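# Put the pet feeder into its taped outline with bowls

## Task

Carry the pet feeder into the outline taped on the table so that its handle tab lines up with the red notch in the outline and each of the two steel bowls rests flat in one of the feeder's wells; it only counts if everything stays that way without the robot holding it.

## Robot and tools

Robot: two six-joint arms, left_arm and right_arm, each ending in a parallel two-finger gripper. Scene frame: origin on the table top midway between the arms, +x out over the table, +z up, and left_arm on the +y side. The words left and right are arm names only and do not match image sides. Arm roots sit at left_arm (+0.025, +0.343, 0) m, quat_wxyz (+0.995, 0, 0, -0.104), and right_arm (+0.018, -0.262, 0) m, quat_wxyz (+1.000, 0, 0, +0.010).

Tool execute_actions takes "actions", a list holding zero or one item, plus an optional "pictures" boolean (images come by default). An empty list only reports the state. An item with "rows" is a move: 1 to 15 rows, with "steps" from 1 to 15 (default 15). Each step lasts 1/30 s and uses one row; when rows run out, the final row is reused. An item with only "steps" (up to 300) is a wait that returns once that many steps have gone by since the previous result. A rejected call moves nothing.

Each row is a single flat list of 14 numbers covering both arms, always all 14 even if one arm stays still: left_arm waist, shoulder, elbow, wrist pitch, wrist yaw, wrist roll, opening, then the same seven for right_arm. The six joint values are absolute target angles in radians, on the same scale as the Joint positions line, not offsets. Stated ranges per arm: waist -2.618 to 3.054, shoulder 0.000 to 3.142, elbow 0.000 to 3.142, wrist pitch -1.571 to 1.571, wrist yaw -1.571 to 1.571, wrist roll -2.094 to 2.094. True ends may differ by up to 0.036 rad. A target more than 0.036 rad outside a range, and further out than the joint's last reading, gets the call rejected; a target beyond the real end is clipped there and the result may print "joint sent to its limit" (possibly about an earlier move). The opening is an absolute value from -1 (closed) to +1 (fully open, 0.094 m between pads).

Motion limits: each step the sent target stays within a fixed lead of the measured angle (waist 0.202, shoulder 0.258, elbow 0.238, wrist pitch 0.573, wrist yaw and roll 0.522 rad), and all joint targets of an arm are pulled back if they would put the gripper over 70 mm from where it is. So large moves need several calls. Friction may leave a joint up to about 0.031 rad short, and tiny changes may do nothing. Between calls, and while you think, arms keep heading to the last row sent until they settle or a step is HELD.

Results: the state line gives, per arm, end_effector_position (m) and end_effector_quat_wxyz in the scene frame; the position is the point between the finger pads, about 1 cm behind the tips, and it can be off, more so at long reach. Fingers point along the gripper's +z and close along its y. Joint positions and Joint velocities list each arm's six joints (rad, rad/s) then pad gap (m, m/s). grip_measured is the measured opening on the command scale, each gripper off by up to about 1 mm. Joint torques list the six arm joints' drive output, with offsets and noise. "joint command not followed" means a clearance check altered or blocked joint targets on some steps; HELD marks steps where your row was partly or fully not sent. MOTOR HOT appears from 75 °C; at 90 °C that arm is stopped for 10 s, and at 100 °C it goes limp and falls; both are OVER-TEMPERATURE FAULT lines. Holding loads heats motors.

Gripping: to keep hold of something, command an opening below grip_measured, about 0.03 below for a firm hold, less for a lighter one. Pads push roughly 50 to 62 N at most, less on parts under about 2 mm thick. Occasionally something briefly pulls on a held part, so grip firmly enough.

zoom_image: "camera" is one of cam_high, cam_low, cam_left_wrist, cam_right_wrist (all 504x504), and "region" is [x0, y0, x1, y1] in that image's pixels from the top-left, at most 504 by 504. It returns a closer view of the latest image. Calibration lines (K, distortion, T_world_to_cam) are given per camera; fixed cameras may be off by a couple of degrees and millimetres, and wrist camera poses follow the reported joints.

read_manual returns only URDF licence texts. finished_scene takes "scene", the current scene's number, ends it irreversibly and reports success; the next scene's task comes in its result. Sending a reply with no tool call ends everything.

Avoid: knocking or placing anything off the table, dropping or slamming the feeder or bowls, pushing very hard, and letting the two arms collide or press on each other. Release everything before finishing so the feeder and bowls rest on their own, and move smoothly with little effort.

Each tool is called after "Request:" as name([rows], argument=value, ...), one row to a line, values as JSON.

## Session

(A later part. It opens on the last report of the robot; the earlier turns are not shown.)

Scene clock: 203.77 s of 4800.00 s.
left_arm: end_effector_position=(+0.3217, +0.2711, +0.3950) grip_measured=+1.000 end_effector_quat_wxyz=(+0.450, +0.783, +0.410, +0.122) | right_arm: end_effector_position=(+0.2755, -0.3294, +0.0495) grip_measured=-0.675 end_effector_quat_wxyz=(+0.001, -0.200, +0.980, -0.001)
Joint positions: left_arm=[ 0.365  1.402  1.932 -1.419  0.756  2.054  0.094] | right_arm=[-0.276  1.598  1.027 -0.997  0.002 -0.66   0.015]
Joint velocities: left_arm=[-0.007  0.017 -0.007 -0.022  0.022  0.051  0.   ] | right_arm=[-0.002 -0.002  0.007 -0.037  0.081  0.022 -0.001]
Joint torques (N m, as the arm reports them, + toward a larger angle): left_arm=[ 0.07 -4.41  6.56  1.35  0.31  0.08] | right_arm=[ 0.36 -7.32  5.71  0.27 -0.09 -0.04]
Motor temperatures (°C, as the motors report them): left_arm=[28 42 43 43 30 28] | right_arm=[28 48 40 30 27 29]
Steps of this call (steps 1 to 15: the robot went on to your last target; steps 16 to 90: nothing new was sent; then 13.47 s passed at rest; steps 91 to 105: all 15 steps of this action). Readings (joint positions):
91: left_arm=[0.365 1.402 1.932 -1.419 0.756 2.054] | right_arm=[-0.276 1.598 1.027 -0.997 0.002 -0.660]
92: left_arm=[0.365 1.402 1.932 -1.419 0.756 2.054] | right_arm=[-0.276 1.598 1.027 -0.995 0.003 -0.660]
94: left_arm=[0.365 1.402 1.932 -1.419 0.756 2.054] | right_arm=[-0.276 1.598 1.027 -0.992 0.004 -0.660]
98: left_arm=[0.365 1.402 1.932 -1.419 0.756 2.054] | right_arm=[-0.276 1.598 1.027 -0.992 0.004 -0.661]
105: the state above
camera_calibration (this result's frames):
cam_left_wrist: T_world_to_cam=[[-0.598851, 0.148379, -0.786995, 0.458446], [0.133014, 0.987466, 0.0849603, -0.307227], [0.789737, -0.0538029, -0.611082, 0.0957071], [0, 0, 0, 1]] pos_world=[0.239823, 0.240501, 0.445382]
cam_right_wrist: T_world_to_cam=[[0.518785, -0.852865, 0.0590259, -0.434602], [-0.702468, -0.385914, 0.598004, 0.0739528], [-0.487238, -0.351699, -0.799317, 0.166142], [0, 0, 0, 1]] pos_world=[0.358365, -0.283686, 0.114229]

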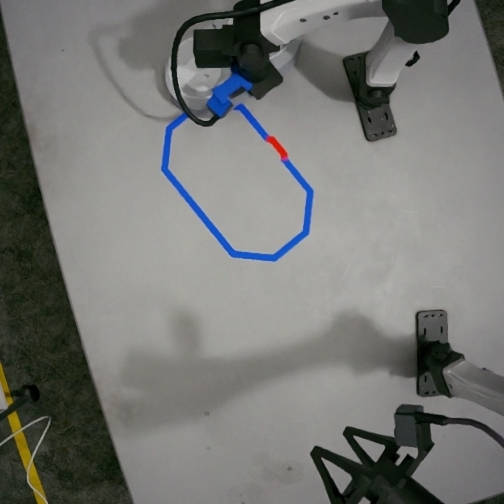

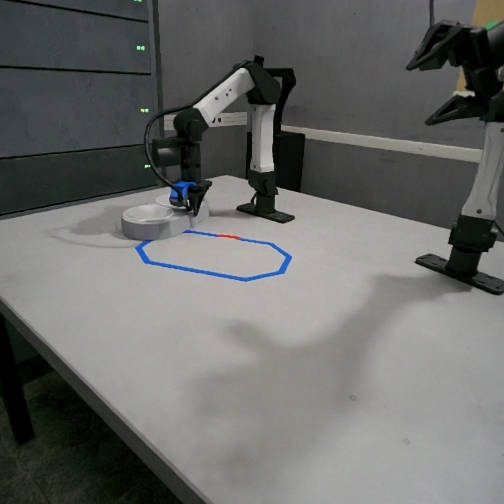

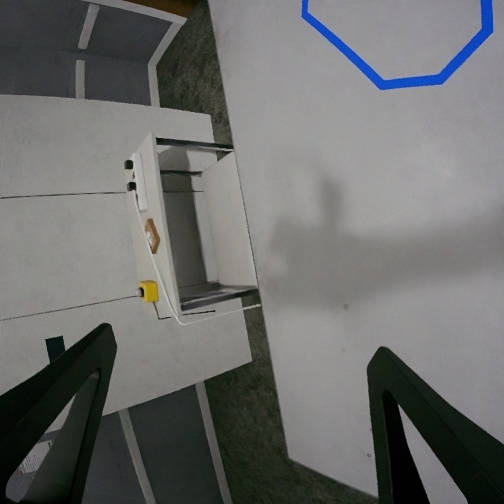

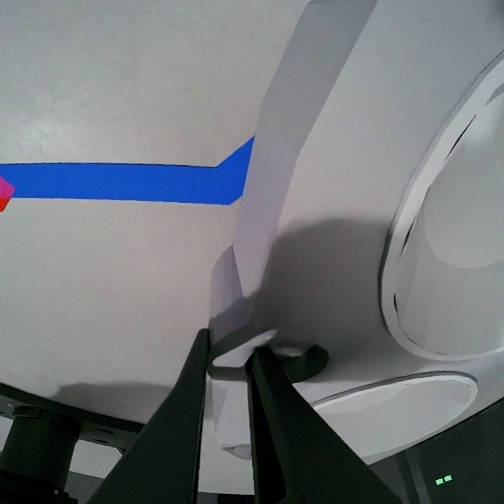

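Request:
execute_actions([
  {"rows":[[0.365,1.402,1.932,-1.419,0.756,2.054,1,-0.272,1.598,1.03,-0.997,0,-0.668,-0.71],[0.365,1.402,1.932,-1.419,0.756,2.054,1,-0.266,1.598,1.03,-0.997,0,-0.681,-0.71],[0.365,1.402,1.932,-1.419,0.756,2.054,1,-0.258,1.598,1.03,-0.997,0,-0.698,-0.71],[0.365,1.402,1.932,-1.419,0.756,2.054,1,-0.249,1.598,1.03,-0.997,0,-0.718,-0.71],[0.365,1.402,1.932,-1.419,0.756,2.054,1,-0.240,1.598,1.03,-0.997,0,-0.738,-0.71],[0.365,1.402,1.932,-1.419,0.756,2.054,1,-0.230,1.598,1.03,-0.997,0,-0.758,-0.71],[0.365,1.402,1.932,-1.419,0.756,2.054,1,-0.221,1.598,1.03,-0.997,0,-0.778,-0.71],[0.365,1.402,1.932,-1.419,0.756,2.054,1,-0.212,1.598,1.03,-0.997,0,-0.798,-0.71],[0.365,1.402,1.932,-1.419,0.756,2.054,1,-0.202,1.598,1.03,-0.997,0,-0.818,-0.71],[0.365,1.402,1.932,-1.419,0.756,2.054,1,-0.193,1.598,1.03,-0.997,0,-0.838,-0.71],[0.365,1.402,1.932,-1.419,0.756,2.054,1,-0.184,1.598,1.03,-0.997,0,-0.858,-0.71],[0.365,1.402,1.932,-1.419,0.756,2.054,1,-0.175,1.598,1.03,-0.997,0,-0.878,-0.71],[0.365,1.402,1.932,-1.419,0.756,2.054,1,-0.165,1.598,1.03,-0.997,0,-0.898,-0.71],[0.365,1.402,1.932,-1.419,0.756,2.054,1,-0.156,1.598,1.03,-0.997,0,-0.918,-0.71],[0.365,1.402,1.932,-1.419,0.756,2.054,1,-0.147,1.598,1.03,-0.997,0,-0.938,-0.71]],"steps":15},
], pictures=false)

Request:
execute_actions([
  {"rows":[[0.365,1.402,1.932,-1.419,0.756,2.054,1,-0.137,1.598,1.03,-0.997,0,-0.958,-0.71],[0.365,1.402,1.932,-1.419,0.756,2.054,1,-0.128,1.598,1.03,-0.997,0,-0.978,-0.71],[0.365,1.402,1.932,-1.419,0.756,2.054,1,-0.119,1.598,1.03,-0.997,0,-0.998,-0.71],[0.365,1.402,1.932,-1.419,0.756,2.054,1,-0.110,1.598,1.03,-0.997,0,-1.018,-0.71],[0.365,1.402,1.932,-1.419,0.756,2.054,1,-0.100,1.598,1.03,-0.997,0,-1.038,-0.71],[0.365,1.402,1.932,-1.419,0.756,2.054,1,-0.091,1.598,1.03,-0.997,0,-1.058,-0.71],[0.365,1.402,1.932,-1.419,0.756,2.054,1,-0.082,1.598,1.03,-0.997,0,-1.078,-0.71],[0.365,1.402,1.932,-1.419,0.756,2.054,1,-0.072,1.598,1.03,-0.997,0,-1.098,-0.71],[0.365,1.402,1.932,-1.419,0.756,2.054,1,-0.063,1.598,1.03,-0.997,0,-1.118,-0.71],[0.365,1.402,1.932,-1.419,0.756,2.054,1,-0.054,1.598,1.03,-0.997,0,-1.138,-0.71],[0.365,1.402,1.932,-1.419,0.756,2.054,1,-0.045,1.598,1.03,-0.997,0,-1.158,-0.71],[0.365,1.402,1.932,-1.419,0.756,2.054,1,-0.035,1.598,1.03,-0.997,0,-1.178,-0.71],[0.365,1.402,1.932,-1.419,0.756,2.054,1,-0.026,1.598,1.03,-0.997,0,-1.198,-0.71],[0.365,1.402,1.932,-1.419,0.756,2.054,1,-0.017,1.598,1.03,-0.997,0,-1.218,-0.71],[0.365,1.402,1.932,-1.419,0.756,2.054,1,-0.007,1.598,1.03,-0.997,0,-1.238,-0.71]],"steps":15},
], pictures=false)

Request:
execute_actions([
  {"rows":[[0.365,1.402,1.932,-1.419,0.756,2.054,1,0.002,1.598,1.03,-0.997,0,-1.258,-0.71],[0.365,1.402,1.932,-1.419,0.756,2.054,1,0.011,1.598,1.03,-0.997,0,-1.278,-0.71],[0.365,1.402,1.932,-1.419,0.756,2.054,1,0.021,1.598,1.03,-0.997,0,-1.298,-0.71],[0.365,1.402,1.932,-1.419,0.756,2.054,1,0.030,1.598,1.03,-0.997,0,-1.318,-0.71],[0.365,1.402,1.932,-1.419,0.756,2.054,1,0.039,1.598,1.03,-0.997,0,-1.338,-0.71],[0.365,1.402,1.932,-1.419,0.756,2.054,1,0.048,1.598,1.03,-0.997,0,-1.358,-0.71],[0.365,1.402,1.932,-1.419,0.756,2.054,1,0.058,1.598,1.03,-0.997,0,-1.378,-0.71],[0.365,1.402,1.932,-1.419,0.756,2.054,1,0.067,1.598,1.03,-0.997,0,-1.398,-0.71],[0.365,1.402,1.932,-1.419,0.756,2.054,1,0.076,1.598,1.03,-0.997,0,-1.418,-0.71],[0.365,1.402,1.932,-1.419,0.756,2.054,1,0.086,1.598,1.03,-0.997,0,-1.438,-0.71],[0.365,1.402,1.932,-1.419,0.756,2.054,1,0.095,1.598,1.03,-0.997,0,-1.458,-0.71],[0.365,1.402,1.932,-1.419,0.756,2.054,1,0.104,1.598,1.03,-0.997,0,-1.478,-0.71],[0.365,1.402,1.932,-1.419,0.756,2.054,1,0.113,1.598,1.03,-0.997,0,-1.498,-0.71],[0.365,1.402,1.932,-1.419,0.756,2.054,1,0.123,1.598,1.03,-0.997,0,-1.518,-0.71],[0.365,1.402,1.932,-1.419,0.756,2.054,1,0.132,1.598,1.03,-0.997,0,-1.538,-0.71]],"steps":15},
], pictures=false)

Request:
execute_actions([
  {"rows":[[0.365,1.402,1.932,-1.419,0.756,2.054,1,0.141,1.598,1.03,-0.997,0,-1.558,-0.71],[0.365,1.402,1.932,-1.419,0.756,2.054,1,0.150,1.598,1.03,-0.997,0,-1.578,-0.71],[0.365,1.402,1.932,-1.419,0.756,2.054,1,0.160,1.598,1.03,-0.997,0,-1.598,-0.71],[0.365,1.402,1.932,-1.419,0.756,2.054,1,0.169,1.598,1.03,-0.997,0,-1.618,-0.71],[0.365,1.402,1.932,-1.419,0.756,2.054,1,0.178,1.598,1.03,-0.997,0,-1.638,-0.71],[0.365,1.402,1.932,-1.419,0.756,2.054,1,0.188,1.598,1.03,-0.997,0,-1.658,-0.71],[0.365,1.402,1.932,-1.419,0.756,2.054,1,0.197,1.598,1.03,-0.997,0,-1.678,-0.71],[0.365,1.402,1.932,-1.419,0.756,2.054,1,0.206,1.598,1.03,-0.997,0,-1.698,-0.71],[0.365,1.402,1.932,-1.419,0.756,2.054,1,0.216,1.598,1.03,-0.997,0,-1.718,-0.71],[0.365,1.402,1.932,-1.419,0.756,2.054,1,0.225,1.598,1.03,-0.997,0,-1.738,-0.71],[0.365,1.402,1.932,-1.419,0.756,2.054,1,0.234,1.598,1.03,-0.997,0,-1.758,-0.71],[0.365,1.402,1.932,-1.419,0.756,2.054,1,0.243,1.598,1.03,-0.997,0,-1.778,-0.71],[0.365,1.402,1.932,-1.419,0.756,2.054,1,0.252,1.598,1.03,-0.997,0,-1.797,-0.71],[0.365,1.402,1.932,-1.419,0.756,2.054,1,0.259,1.598,1.03,-0.997,0,-1.812,-0.71],[0.365,1.402,1.932,-1.419,0.756,2.054,1,0.264,1.598,1.03,-0.997,0,-1.823,-0.71]],"steps":15},
], pictures=false)

Request:
execute_actions([
  {"steps":20},
])

Request:
zoom_image(camera="cam_high", region=[140, 80, 340, 280])

Scene clock: 278.43 s of 4800.00 s.
left_arm: end_effector_position=(+0.3217, +0.2711, +0.3950) grip_measured=+1.000 end_effector_quat_wxyz=(+0.450, +0.783, +0.410, +0.122) | right_arm: end_effector_position=(+0.2810, -0.3027, +0.0495) grip_measured=-0.675 end_effector_quat_wxyz=(-0.000, -0.339, +0.941, -0.002)
Joint positions: left_arm=[ 0.365  1.402  1.932 -1.419  0.756  2.054  0.094] | right_arm=[-0.172  1.598  1.027 -0.998  0.004 -0.843  0.015]
Joint velocities: left_arm=[ 0.002 -0.012 -0.002  0.037  0.022 -0.037  0.   ] | right_arm=[ 0.256  0.002 -0.012 -0.007  0.007 -0.579  0.001]
Joint torques (N m, as the arm reports them, + toward a larger angle): left_arm=[ 0.03 -4.41  6.58  1.35  0.3   0.07] | right_arm=[ 1.19 -7.32  5.83  0.27 -0.08 -0.17]
Motor temperatures (°C, as the motors report them): left_arm=[28 41 43 42 30 28] | right_arm=[28 49 41 29 27 29]
Steps of this call (steps 1 to 15: the robot went on to your last target; steps 16 to 90: nothing new was sent; then 71.17 s passed at rest; steps 91 to 105: all 15 steps of this action). Readings (joint positions):
91: left_arm=[0.365 1.402 1.932 -1.419 0.756 2.054] | right_arm=[-0.276 1.598 1.027 -0.997 0.002 -0.660]
92: left_arm=[0.365 1.402 1.932 -1.419 0.756 2.054] | right_arm=[-0.276 1.598 1.027 -0.997 0.002 -0.663]
94: left_arm=[0.365 1.402 1.932 -1.419 0.756 2.054] | right_arm=[-0.273 1.598 1.027 -0.997 0.003 -0.671]
98: left_arm=[0.365 1.402 1.932 -1.419 0.756 2.054] | right_arm=[-0.241 1.598 1.027 -0.998 0.004 -0.718]
105: the state above

Scene clock: 278.93 s of 4800.00 s.
left_arm: end_effector_position=(+0.3217, +0.2711, +0.3950) grip_measured=+1.000 end_effector_quat_wxyz=(+0.450, +0.783, +0.410, +0.122) | right_arm: end_effector_position=(+0.2849, -0.2668, +0.0495) grip_measured=-0.675 end_effector_quat_wxyz=(-0.001, -0.533, +0.846, -0.005)
Joint positions: left_arm=[ 0.365  1.402  1.932 -1.419  0.756  2.054  0.094] | right_arm=[-0.033  1.598  1.027 -0.995  0.01  -1.138  0.015]
Joint velocities: left_arm=[ 0.002  0.002 -0.002 -0.037  0.037 -0.051  0.   ] | right_arm=[ 0.261 -0.002 -0.012  0.007 -0.007 -0.549 -0.   ]
Joint torques (N m, as the arm reports them, + toward a larger angle): left_arm=[ 0.06 -4.38  6.63  1.35  0.3   0.07] | right_arm=[ 1.35 -7.33  5.83  0.21 -0.15 -0.23]
Motor temperatures (°C, as the motors report them): left_arm=[28 41 43 42 30 28] | right_arm=[28 49 41 29 27 29]
Steps of this call (steps 1 to 15: all 15 steps of this action). Readings (joint positions):
1: left_arm=[0.365 1.402 1.932 -1.419 0.756 2.054] | right_arm=[-0.163 1.598 1.027 -0.998 0.005 -0.862]
2: left_arm=[0.365 1.402 1.932 -1.419 0.756 2.054] | right_arm=[-0.154 1.598 1.027 -0.998 0.005 -0.881]
4: left_arm=[0.365 1.402 1.932 -1.419 0.756 2.054] | right_arm=[-0.136 1.598 1.027 -0.998 0.006 -0.920]
8: left_arm=[0.365 1.402 1.932 -1.419 0.756 2.054] | right_arm=[-0.098 1.598 1.027 -0.997 0.007 -0.999]
15: the state above

Scene clock: 279.43 s of 4800.00 s.
left_arm: end_effector_position=(+0.3217, +0.2711, +0.3950) grip_measured=+1.000 end_effector_quat_wxyz=(+0.450, +0.783, +0.410, +0.122) | right_arm: end_effector_position=(+0.2846, -0.2301, +0.0495) grip_measured=-0.675 end_effector_quat_wxyz=(-0.000, +0.704, -0.710, +0.009)
Joint positions: left_arm=[ 0.365  1.402  1.932 -1.419  0.756  2.054  0.094] | right_arm=[ 0.106  1.598  1.027 -0.989  0.013 -1.437  0.015]
Joint velocities: left_arm=[-0.002  0.007 -0.012 -0.022  0.022 -0.007  0.   ] | right_arm=[ 0.261 -0.007 -0.002 -0.007  0.007 -0.593 -0.   ]
Joint torques (N m, as the arm reports them, + toward a larger angle): left_arm=[ 0.04 -4.39  6.58  1.34  0.3   0.07] | right_arm=[ 1.2  -7.31  5.81  0.15 -0.23 -0.2 ]
Motor temperatures (°C, as the motors report them): left_arm=[28 41 43 42 30 28] | right_arm=[28 49 41 29 27 29]
Steps of this call (steps 1 to 15: all 15 steps of this action). Readings (joint positions):
1: left_arm=[0.365 1.402 1.932 -1.419 0.756 2.054] | right_arm=[-0.024 1.598 1.027 -0.994 0.010 -1.158]
2: left_arm=[0.365 1.402 1.932 -1.419 0.756 2.054] | right_arm=[-0.015 1.598 1.027 -0.994 0.010 -1.178]
4: left_arm=[0.365 1.402 1.932 -1.419 0.756 2.054] | right_arm=[0.004 1.598 1.027 -0.993 0.011 -1.217]
8: left_arm=[0.365 1.402 1.932 -1.419 0.756 2.054] | right_arm=[0.041 1.598 1.027 -0.992 0.012 -1.298]
15: the state above

Scene clock: 279.93 s of 4800.00 s.
left_arm: end_effector_position=(+0.3217, +0.2711, +0.3950) grip_measured=+1.000 end_effector_quat_wxyz=(+0.450, +0.783, +0.410, +0.122) | right_arm: end_effector_position=(+0.2793, -0.1938, +0.0495) grip_measured=-0.675 end_effector_quat_wxyz=(-0.001, +0.840, -0.542, +0.011)
Joint positions: left_arm=[ 0.365  1.402  1.932 -1.419  0.756  2.054  0.094] | right_arm=[ 0.243  1.598  1.027 -0.982  0.015 -1.734  0.015]
Joint velocities: left_arm=[-0.007 -0.017 -0.007 -0.037  0.066 -0.037  0.   ] | right_arm=[ 0.217 -0.007 -0.007 -0.051  0.037 -0.52  -0.001]
Joint torques (N m, as the arm reports them, + toward a larger angle): left_arm=[ 0.05 -4.4   6.57  1.36  0.31  0.07] | right_arm=[ 0.99 -7.29  5.88  0.05 -0.2  -0.18]
Motor temperatures (°C, as the motors report them): left_arm=[28 41 43 42 30 28] | right_arm=[28 49 41 29 27 29]
Steps of this call (steps 1 to 15: all 15 steps of this action). Readings (joint positions):
1: left_arm=[0.365 1.402 1.932 -1.419 0.756 2.054] | right_arm=[0.115 1.598 1.027 -0.988 0.013 -1.457]
2: left_arm=[0.365 1.402 1.932 -1.419 0.756 2.054] | right_arm=[0.124 1.598 1.027 -0.987 0.013 -1.477]
4: left_arm=[0.365 1.402 1.932 -1.419 0.756 2.054] | right_arm=[0.143 1.598 1.027 -0.987 0.014 -1.517]
8: left_arm=[0.365 1.402 1.932 -1.419 0.756 2.054] | right_arm=[0.180 1.598 1.027 -0.985 0.014 -1.597]
15: the state above

Scene clock: 280.60 s of 4800.00 s.
left_arm: end_effector_position=(+0.3217, +0.2711, +0.3950) grip_measured=+1.000 end_effector_quat_wxyz=(+0.450, +0.783, +0.410, +0.122) | right_arm: end_effector_position=(+0.2787, -0.1903, +0.0495) grip_measured=-0.675 end_effector_quat_wxyz=(-0.002, +0.862, -0.506, +0.012)
Joint positions: left_arm=[ 0.365  1.402  1.932 -1.419  0.756  2.054  0.094] | right_arm=[ 0.256  1.598  1.027 -0.981  0.015 -1.804  0.015]
Joint velocities: left_arm=[-0.002 -0.012 -0.007 -0.066  0.081 -0.066  0.   ] | right_arm=[-0.012  0.002 -0.007  0.051 -0.037  0.007 -0.001]
Joint torques (N m, as the arm reports them, + toward a larger angle): left_arm=[ 0.05 -4.41  6.59  1.35  0.3   0.08] | right_arm=[ 1.02 -7.26  5.88  0.06 -0.18 -0.17]
Motor temperatures (°C, as the motors report them): left_arm=[28 41 43 42 30 28] | right_arm=[28 49 41 29 27 29]
Steps of this call (steps 1 to 20: the robot went on to your last target). Readings (joint positions):
1: left_arm=[0.365 1.402 1.932 -1.419 0.756 2.054] | right_arm=[0.250 1.598 1.027 -0.982 0.015 -1.749]
2: left_arm=[0.365 1.402 1.932 -1.419 0.756 2.054] | right_arm=[0.254 1.598 1.027 -0.982 0.015 -1.762]
4: left_arm=[0.365 1.402 1.932 -1.419 0.756 2.054] | right_arm=[0.256 1.598 1.027 -0.982 0.015 -1.779]
8: left_arm=[0.365 1.402 1.932 -1.419 0.756 2.054] | right_arm=[0.256 1.598 1.027 -0.981 0.015 -1.794]
20: the state above
camera_calibration (this result's frames):
cam_left_wrist: T_world_to_cam=[[-0.598851, 0.148379, -0.786995, 0.458446], [0.133014, 0.987466, 0.0849603, -0.307227], [0.789737, -0.0538029, -0.611082, 0.0957071], [0, 0, 0, 1]] pos_world=[0.239823, 0.240501, 0.445382]
cam_right_wrist: T_world_to_cam=[[0.792397, 0.606201, 0.0680258, -0.116766], [0.445641, -0.651425, 0.614043, -0.241439], [0.416548, -0.456251, -0.786335, -0.0557503], [0, 0, 0, 1]] pos_world=[0.223343, -0.111932, 0.112359]

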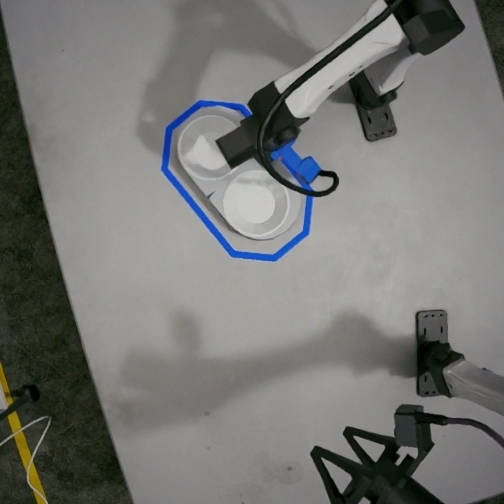

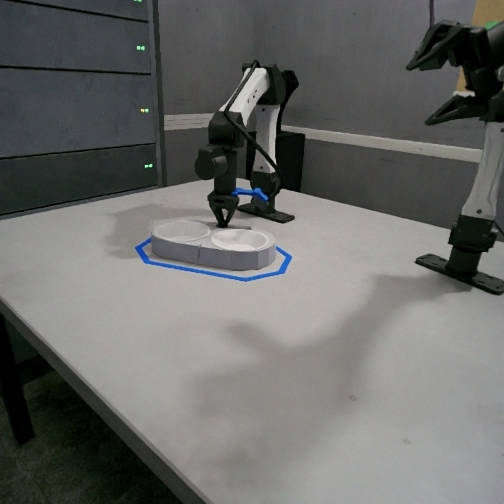

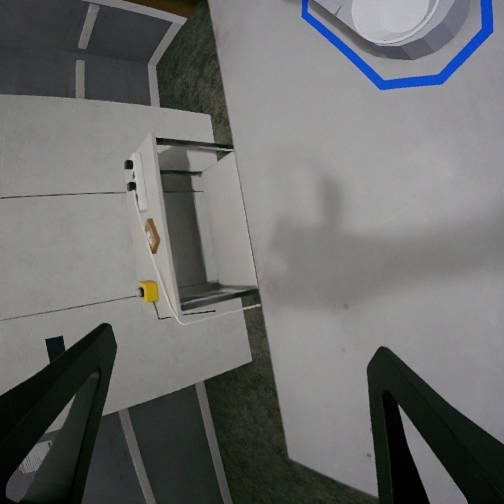

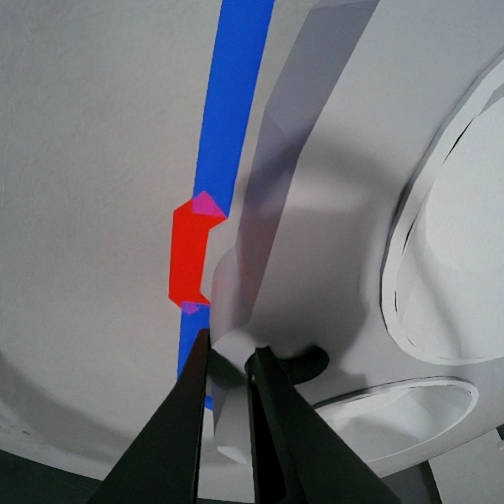

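Region (140, 80, 340, 280) of cam_high's 504x504 image, scaled by 2.520, with more detail than that image has.

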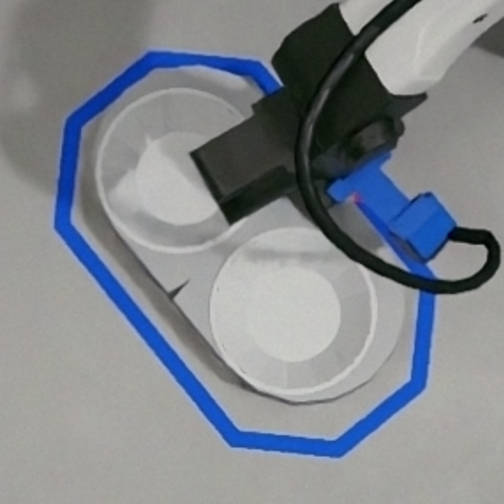

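Request:
execute_actions([
  {"rows":[[0.365,1.402,1.932,-1.419,0.756,2.054,1,0.266,1.606,1.056,-0.98,0,-1.80,-0.71],[0.365,1.402,1.932,-1.419,0.756,2.054,1,0.269,1.610,1.060,-0.975,0,-1.79,-0.71],[0.365,1.402,1.932,-1.419,0.756,2.054,1,0.272,1.614,1.064,-0.97,0,-1.785,-0.71],[0.365,1.402,1.932,-1.419,0.756,2.054,1,0.274,1.618,1.068,-0.97,0,-1.78,-0.71],[0.365,1.402,1.932,-1.419,0.756,2.054,1,0.277,1.622,1.073,-0.97,0,-1.776,-0.71],[0.365,1.402,1.932,-1.419,0.756,2.054,1,0.279,1.626,1.077,-0.97,0,-1.772,-0.71],[0.365,1.402,1.932,-1.419,0.756,2.054,1,0.282,1.630,1.081,-0.97,0,-1.768,-0.71],[0.365,1.402,1.932,-1.419,0.756,2.054,1,0.284,1.634,1.085,-0.97,0,-1.765,-0.71],[0.365,1.402,1.932,-1.419,0.756,2.054,1,0.287,1.638,1.090,-0.97,0,-1.762,-0.71],[0.365,1.402,1.932,-1.419,0.756,2.054,1,0.289,1.642,1.094,-0.97,0,-1.76,-0.71],[0.365,1.402,1.932,-1.419,0.756,2.054,1,0.292,1.646,1.098,-0.97,0,-1.758,-0.71]],"steps":15},
], pictures=false)

Request:
execute_actions([
  {"steps":12},
])

Request:
zoom_image(camera="cam_high", region=[140, 80, 340, 280])

Scene clock: 334.47 s of 4800.00 s.
left_arm: end_effector_position=(+0.3217, +0.2711, +0.3950) grip_measured=+1.000 end_effector_quat_wxyz=(+0.450, +0.783, +0.410, +0.122) | right_arm: end_effector_position=(+0.2883, -0.1797, +0.0499) grip_measured=-0.675 end_effector_quat_wxyz=(-0.005, +0.859, -0.511, +0.014)
Joint positions: left_arm=[ 0.365  1.402  1.932 -1.419  0.756  2.054  0.094] | right_arm=[ 0.283  1.636  1.068 -0.976  0.015 -1.766  0.015]
Joint velocities: left_arm=[ 0.002  0.002 -0.012 -0.066 -0.007  0.037  0.   ] | right_arm=[-0.012  0.002  0.007 -0.022  0.037  0.007 -0.   ]
Joint torques (N m, as the arm reports them, + toward a larger angle): left_arm=[ 0.07 -4.4   6.59  1.35  0.31  0.07] | right_arm=[ 0.81 -6.91  7.72  0.27 -0.23 -0.06]
Motor temperatures (°C, as the motors report them): left_arm=[28 41 43 42 30 28] | right_arm=[28 48 42 28 27 29]
Steps of this call (steps 1 to 15: the robot went on to your last target; steps 16 to 90: nothing new was sent; then 50.37 s passed at rest; steps 91 to 105: all 15 steps of this action). Readings (joint positions):
91: left_arm=[0.365 1.402 1.932 -1.419 0.756 2.054] | right_arm=[0.256 1.598 1.027 -0.980 0.015 -1.803]
92: left_arm=[0.365 1.402 1.932 -1.419 0.756 2.054] | right_arm=[0.256 1.598 1.027 -0.980 0.015 -1.801]
94: left_arm=[0.365 1.402 1.932 -1.419 0.756 2.054] | right_arm=[0.259 1.599 1.029 -0.979 0.015 -1.796]
98: left_arm=[0.365 1.402 1.932 -1.419 0.756 2.054] | right_arm=[0.270 1.617 1.047 -0.978 0.015 -1.781]
105: the state above

Scene clock: 334.87 s of 4800.00 s.
left_arm: end_effector_position=(+0.3217, +0.2711, +0.3950) grip_measured=+1.000 end_effector_quat_wxyz=(+0.450, +0.783, +0.410, +0.122) | right_arm: end_effector_position=(+0.2883, -0.1797, +0.0499) grip_measured=-0.675 end_effector_quat_wxyz=(-0.005, +0.859, -0.511, +0.014)
Joint positions: left_arm=[ 0.365  1.402  1.932 -1.419  0.756  2.054  0.094] | right_arm=[ 0.283  1.636  1.068 -0.976  0.015 -1.766  0.015]
Joint velocities: left_arm=[-0.012  0.017 -0.002  0.037 -0.037  0.051  0.   ] | right_arm=[ 0.002  0.007 -0.012 -0.051 -0.022  0.051 -0.   ]
Joint torques (N m, as the arm reports them, + toward a larger angle): left_arm=[ 0.1  -4.41  6.59  1.36  0.3   0.07] | right_arm=[ 1.12 -6.83  7.73  0.28 -0.19  0.02]
Motor temperatures (°C, as the motors report them): left_arm=[28 41 43 42 30 28] | right_arm=[28 48 42 28 27 29]
Steps of this call (steps 1 to 12: the robot went on to your last target). Readings (joint positions):
1: left_arm=[0.365 1.402 1.932 -1.419 0.756 2.054] | right_arm=[0.283 1.636 1.068 -0.976 0.015 -1.766]
2: left_arm=[0.365 1.402 1.932 -1.419 0.756 2.054] | right_arm=[0.283 1.636 1.068 -0.976 0.015 -1.766]
4: left_arm=[0.365 1.402 1.932 -1.419 0.756 2.054] | right_arm=[0.283 1.636 1.068 -0.976 0.015 -1.766]
8: left_arm=[0.365 1.402 1.932 -1.419 0.756 2.054] | right_arm=[0.283 1.636 1.068 -0.976 0.015 -1.766]
12: the state above
camera_calibration (this result's frames):
cam_left_wrist: T_world_to_cam=[[-0.598851, 0.148379, -0.786995, 0.458446], [0.133014, 0.987466, 0.0849603, -0.307227], [0.789737, -0.0538029, -0.611082, 0.0957071], [0, 0, 0, 1]] pos_world=[0.239823, 0.240501, 0.445382]
cam_right_wrist: T_world_to_cam=[[0.798697, 0.596872, 0.0763328, -0.134673], [0.433254, -0.658457, 0.615407, -0.236841], [0.417581, -0.458452, -0.784505, -0.0553859], [0, 0, 0, 1]] pos_world=[0.233303, -0.100959, 0.112583]

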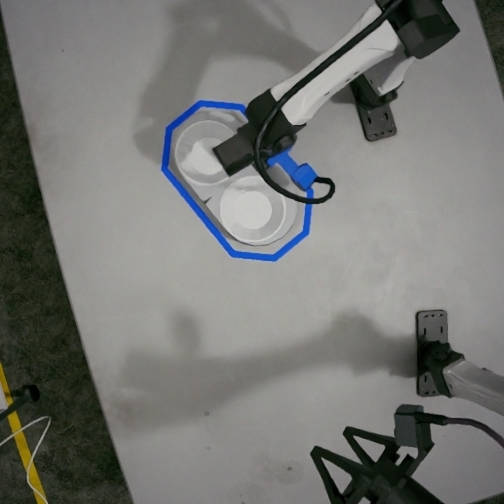

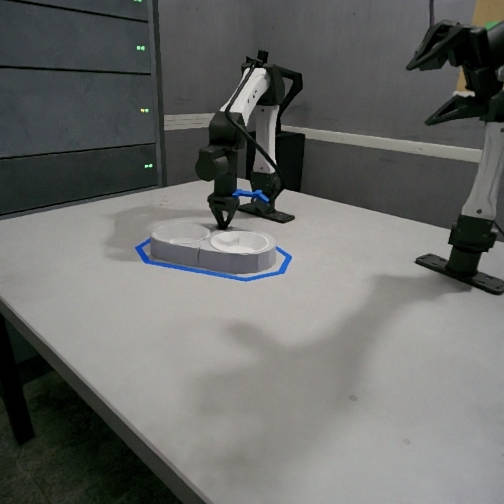

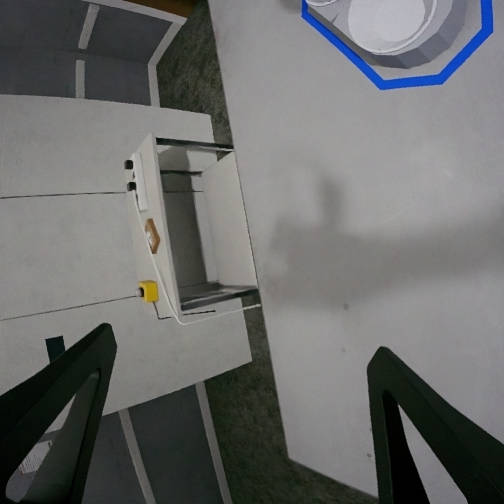

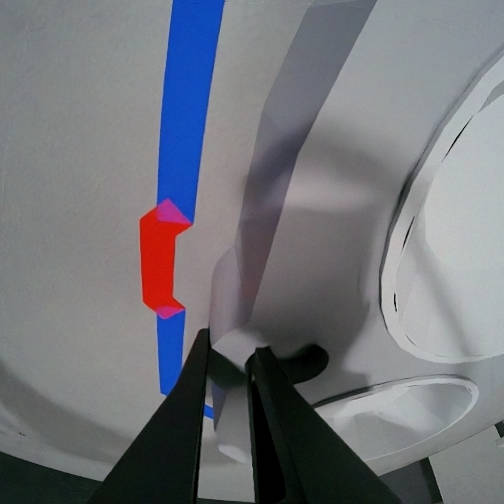

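Region (140, 80, 340, 280) of cam_high's 504x504 image, scaled by 2.520, with more detail than that image has.

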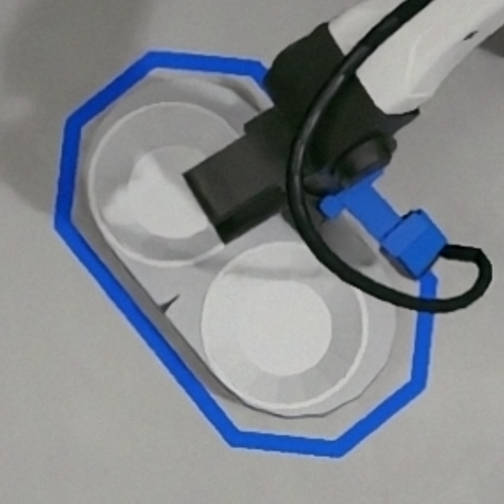

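Request:
execute_actions([
  {"rows":[[0.365,1.402,1.932,-1.419,0.756,2.054,1,0.283,1.63,1.09,-0.976,0.01,-1.766,-0.6],[0.365,1.402,1.932,-1.419,0.756,2.054,1,0.283,1.63,1.09,-0.976,0.01,-1.766,-0.5],[0.365,1.402,1.932,-1.419,0.756,2.054,1,0.283,1.63,1.09,-0.976,0.01,-1.766,-0.4],[0.365,1.402,1.932,-1.419,0.756,2.054,1,0.283,1.63,1.09,-0.976,0.01,-1.766,-0.3],[0.365,1.402,1.932,-1.419,0.756,2.054,1,0.283,1.63,1.09,-0.985,0.01,-1.766,-0.3],[0.365,1.402,1.932,-1.419,0.756,2.054,1,0.283,1.615,1.10,-1.0,0.01,-1.766,-0.3],[0.365,1.402,1.932,-1.419,0.756,2.054,1,0.283,1.607,1.113,-1.025,0.01,-1.766,-0.3],[0.365,1.402,1.932,-1.419,0.756,2.054,1,0.283,1.599,1.129,-1.05,0.01,-1.766,-0.3],[0.365,1.402,1.932,-1.419,0.756,2.054,1,0.283,1.591,1.145,-1.075,0.01,-1.766,-0.3],[0.365,1.402,1.932,-1.419,0.756,2.054,1,0.283,1.583,1.161,-1.10,0.01,-1.766,-0.3],[0.365,1.402,1.932,-1.419,0.756,2.054,1,0.283,1.575,1.177,-1.125,0.01,-1.766,-0.3],[0.365,1.402,1.932,-1.419,0.756,2.054,1,0.283,1.567,1.193,-1.15,0.01,-1.766,-0.3],[0.365,1.402,1.932,-1.419,0.756,2.054,1,0.283,1.559,1.209,-1.17,0.01,-1.766,-0.3],[0.365,1.402,1.932,-1.419,0.756,2.054,1,0.283,1.551,1.225,-1.185,0.01,-1.766,-0.3],[0.365,1.402,1.932,-1.419,0.756,2.054,1,0.283,1.545,1.24,-1.195,0.01,-1.766,-0.3]],"steps":15},
], pictures=false)

Request:
execute_actions([
  {"rows":[[0.365,1.402,1.932,-1.419,0.756,2.054,1,0.283,1.52,1.235,-1.21,0.01,-1.766,-0.3],[0.365,1.402,1.932,-1.419,0.756,2.054,1,0.283,1.49,1.22,-1.225,0.01,-1.766,-0.3],[0.365,1.402,1.932,-1.419,0.756,2.054,1,0.283,1.46,1.2,-1.24,0.01,-1.766,-0.3],[0.365,1.402,1.932,-1.419,0.756,2.054,1,0.283,1.43,1.18,-1.255,0.01,-1.766,-0.3],[0.365,1.402,1.932,-1.419,0.756,2.054,1,0.283,1.40,1.16,-1.27,0.01,-1.766,-0.3],[0.365,1.402,1.932,-1.419,0.756,2.054,1,0.283,1.37,1.14,-1.285,0.01,-1.766,-0.3],[0.365,1.402,1.932,-1.419,0.756,2.054,1,0.283,1.34,1.12,-1.30,0.01,-1.766,-0.3],[0.365,1.402,1.932,-1.419,0.756,2.054,1,0.283,1.31,1.10,-1.315,0.01,-1.766,-0.3],[0.365,1.402,1.932,-1.419,0.756,2.054,1,0.283,1.28,1.08,-1.33,0.01,-1.766,-0.3],[0.365,1.402,1.932,-1.419,0.756,2.054,1,0.283,1.25,1.06,-1.345,0.01,-1.766,-0.3],[0.365,1.402,1.932,-1.419,0.756,2.054,1,0.283,1.22,1.04,-1.36,0.01,-1.766,-0.3],[0.365,1.402,1.932,-1.419,0.756,2.054,1,0.283,1.19,1.02,-1.375,0.01,-1.766,-0.3],[0.365,1.402,1.932,-1.419,0.756,2.054,1,0.283,1.165,1.0,-1.385,0.01,-1.766,-0.3],[0.365,1.402,1.932,-1.419,0.756,2.054,1,0.283,1.145,0.99,-1.395,0.01,-1.766,-0.3],[0.365,1.402,1.932,-1.419,0.756,2.054,1,0.283,1.13,0.98,-1.40,0.01,-1.766,-0.3]],"steps":15},
], pictures=false)

Request:
execute_actions([
  {"steps":10},
])

Request:
zoom_image(camera="cam_high", region=[140, 80, 340, 280])

Scene clock: 371.13 s of 4800.00 s.
left_arm: end_effector_position=(+0.3217, +0.2711, +0.3950) grip_measured=+1.000 end_effector_quat_wxyz=(+0.450, +0.783, +0.410, +0.122) | right_arm: end_effector_position=(+0.2917, -0.1787, +0.0938) grip_measured=-0.302 end_effector_quat_wxyz=(-0.017, +0.859, -0.511, +0.026)
Joint positions: left_arm=[ 0.365  1.402  1.932 -1.419  0.756  2.054  0.094] | right_arm=[ 0.283  1.578  1.185 -1.118  0.015 -1.766  0.033]
Joint velocities: left_arm=[-0.002  0.007  0.002  0.037  0.022  0.066  0.   ] | right_arm=[-0.002 -0.286  0.486 -0.476  0.037 -0.037  0.   ]
Joint torques (N m, as the arm reports them, + toward a larger angle): left_arm=[ 0.07 -4.39  6.59  1.36  0.31  0.08] | right_arm=[ 0.39 -8.72  7.7   0.21 -0.1  -0.07]
Motor temperatures (°C, as the motors report them): left_arm=[28 41 43 42 30 28] | right_arm=[28 48 45 28 27 29]
Steps of this call (steps 1 to 15: the robot went on to your last target; steps 16 to 90: nothing new was sent; then 32.77 s passed at rest; steps 91 to 105: all 15 steps of this action). Readings (joint positions):
91: left_arm=[0.365 1.402 1.932 -1.419 0.756 2.054] | right_arm=[0.283 1.636 1.068 -0.976 0.015 -1.766]
92: left_arm=[0.365 1.402 1.932 -1.419 0.756 2.054] | right_arm=[0.283 1.636 1.068 -0.977 0.015 -1.766]
94: left_arm=[0.365 1.402 1.932 -1.419 0.756 2.054] | right_arm=[0.283 1.636 1.068 -0.984 0.015 -1.766]
98: left_arm=[0.365 1.402 1.932 -1.419 0.756 2.054] | right_arm=[0.283 1.633 1.078 -1.003 0.015 -1.766]
105: the state above

Scene clock: 371.63 s of 4800.00 s.
left_arm: end_effector_position=(+0.3217, +0.2711, +0.3950) grip_measured=+1.000 end_effector_quat_wxyz=(+0.450, +0.783, +0.410, +0.122) | right_arm: end_effector_position=(+0.1965, -0.2085, +0.1336) grip_measured=-0.302 end_effector_quat_wxyz=(-0.022, +0.859, -0.511, +0.030)
Joint positions: left_arm=[ 0.365  1.402  1.932 -1.419  0.756  2.054  0.094] | right_arm=[ 0.283  1.171  1.019 -1.347  0.015 -1.766  0.033]
Joint velocities: left_arm=[-0.007  0.007 -0.007 -0.007  0.007 -0.095  0.   ] | right_arm=[-0.002 -0.603 -0.422 -0.637 -0.081  0.022  0.   ]
Joint torques (N m, as the arm reports them, + toward a larger angle): left_arm=[ 0.06 -4.4   6.59  1.35  0.3   0.07] | right_arm=[ 0.36 -3.67  5.11  0.51 -0.09 -0.06]
Motor temperatures (°C, as the motors report them): left_arm=[28 41 43 42 30 28] | right_arm=[28 48 44 28 27 29]
Steps of this call (steps 1 to 15: all 15 steps of this action). Readings (joint positions):
1: left_arm=[0.365 1.402 1.932 -1.419 0.756 2.054] | right_arm=[0.283 1.565 1.199 -1.130 0.015 -1.766]
2: left_arm=[0.365 1.402 1.932 -1.419 0.756 2.054] | right_arm=[0.283 1.548 1.203 -1.138 0.015 -1.766]
4: left_arm=[0.365 1.402 1.932 -1.419 0.756 2.054] | right_arm=[0.283 1.501 1.203 -1.169 0.015 -1.766]
8: left_arm=[0.365 1.402 1.932 -1.419 0.756 2.054] | right_arm=[0.283 1.371 1.159 -1.227 0.015 -1.766]
15: the state above

Scene clock: 371.97 s of 4800.00 s.
left_arm: end_effector_position=(+0.3217, +0.2711, +0.3950) grip_measured=+1.000 end_effector_quat_wxyz=(+0.450, +0.783, +0.410, +0.122) | right_arm: end_effector_position=(+0.1818, -0.2131, +0.1333) grip_measured=-0.302 end_effector_quat_wxyz=(-0.010, +0.859, -0.511, +0.020)
Joint positions: left_arm=[ 0.365  1.402  1.932 -1.419  0.756  2.054  0.094] | right_arm=[ 0.283  1.139  1.001 -1.391  0.015 -1.766  0.033]
Joint velocities: left_arm=[ 0.012 -0.012 -0.017  0.007 -0.037 -0.007  0.   ] | right_arm=[-0.007 -0.017 -0.002  0.081 -0.037 -0.066  0.   ]
Joint torques (N m, as the arm reports them, + toward a larger angle): left_arm=[ 0.04 -4.4   6.59  1.35  0.3   0.07] | right_arm=[ 0.36 -3.55  4.64  0.16 -0.09 -0.05]
Motor temperatures (°C, as the motors report them): left_arm=[28 41 43 42 30 28] | right_arm=[28 48 44 28 27 29]
Steps of this call (steps 1 to 10: the robot went on to your last target). Readings (joint positions):
1: left_arm=[0.365 1.402 1.932 -1.419 0.756 2.054] | right_arm=[0.283 1.155 1.009 -1.362 0.015 -1.766]
2: left_arm=[0.365 1.402 1.932 -1.419 0.756 2.054] | right_arm=[0.283 1.144 1.003 -1.375 0.015 -1.766]
4: left_arm=[0.365 1.402 1.932 -1.419 0.756 2.054] | right_arm=[0.283 1.139 1.001 -1.388 0.015 -1.766]
8: left_arm=[0.365 1.402 1.932 -1.419 0.756 2.054] | right_arm=[0.283 1.139 1.001 -1.390 0.015 -1.766]
10: the state above
camera_calibration (this result's frames):
cam_left_wrist: T_world_to_cam=[[-0.598851, 0.148379, -0.786995, 0.458446], [0.133014, 0.987466, 0.0849603, -0.307227], [0.789737, -0.0538029, -0.611082, 0.0957071], [0, 0, 0, 1]] pos_world=[0.239823, 0.240501, 0.445382]
cam_right_wrist: T_world_to_cam=[[0.79748, 0.596512, 0.0905453, -0.0377959], [0.424186, -0.661045, 0.618939, -0.263294], [0.429059, -0.455184, -0.780203, 0.0372235], [0, 0, 0, 1]] pos_world=[0.125856, -0.13456, 0.195427]

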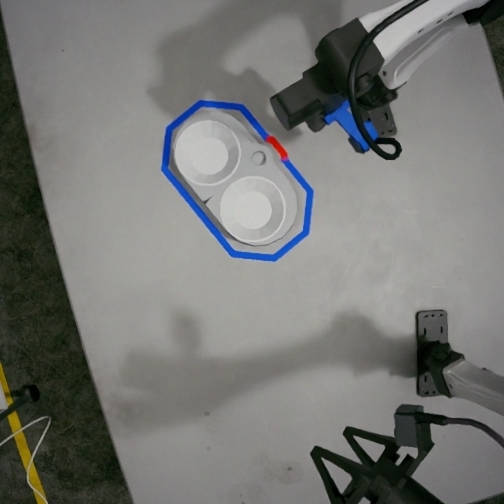

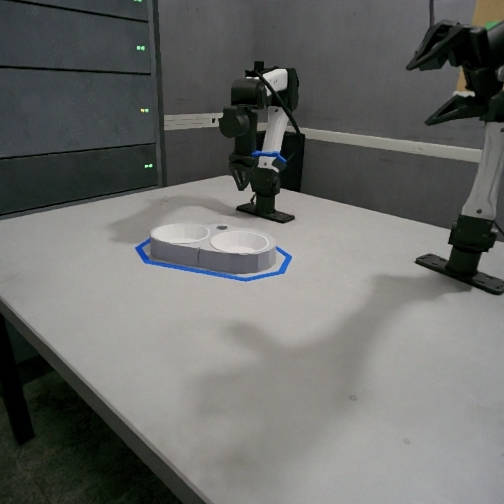

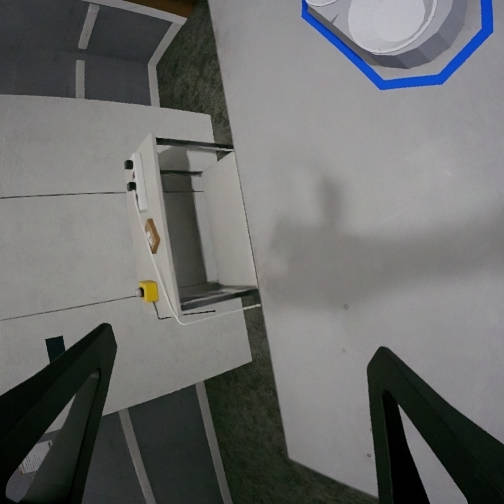

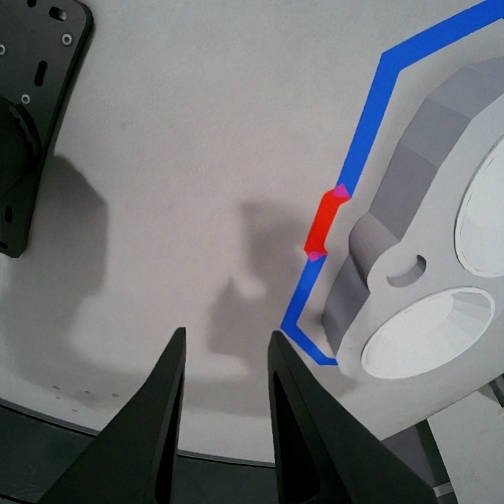

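Region (140, 80, 340, 280) of cam_high's 504x504 image, scaled by 2.520, with more detail than that image has.

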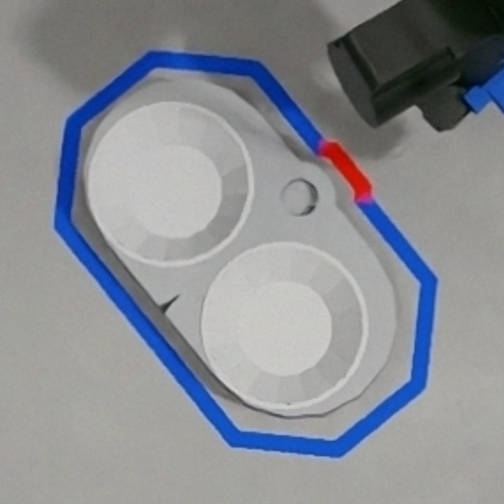

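The feeder is centred in the outline, with the tab at the notch and both bowls level.

Request:
finished_scene(scene=2)

The scene is finished: the task was done.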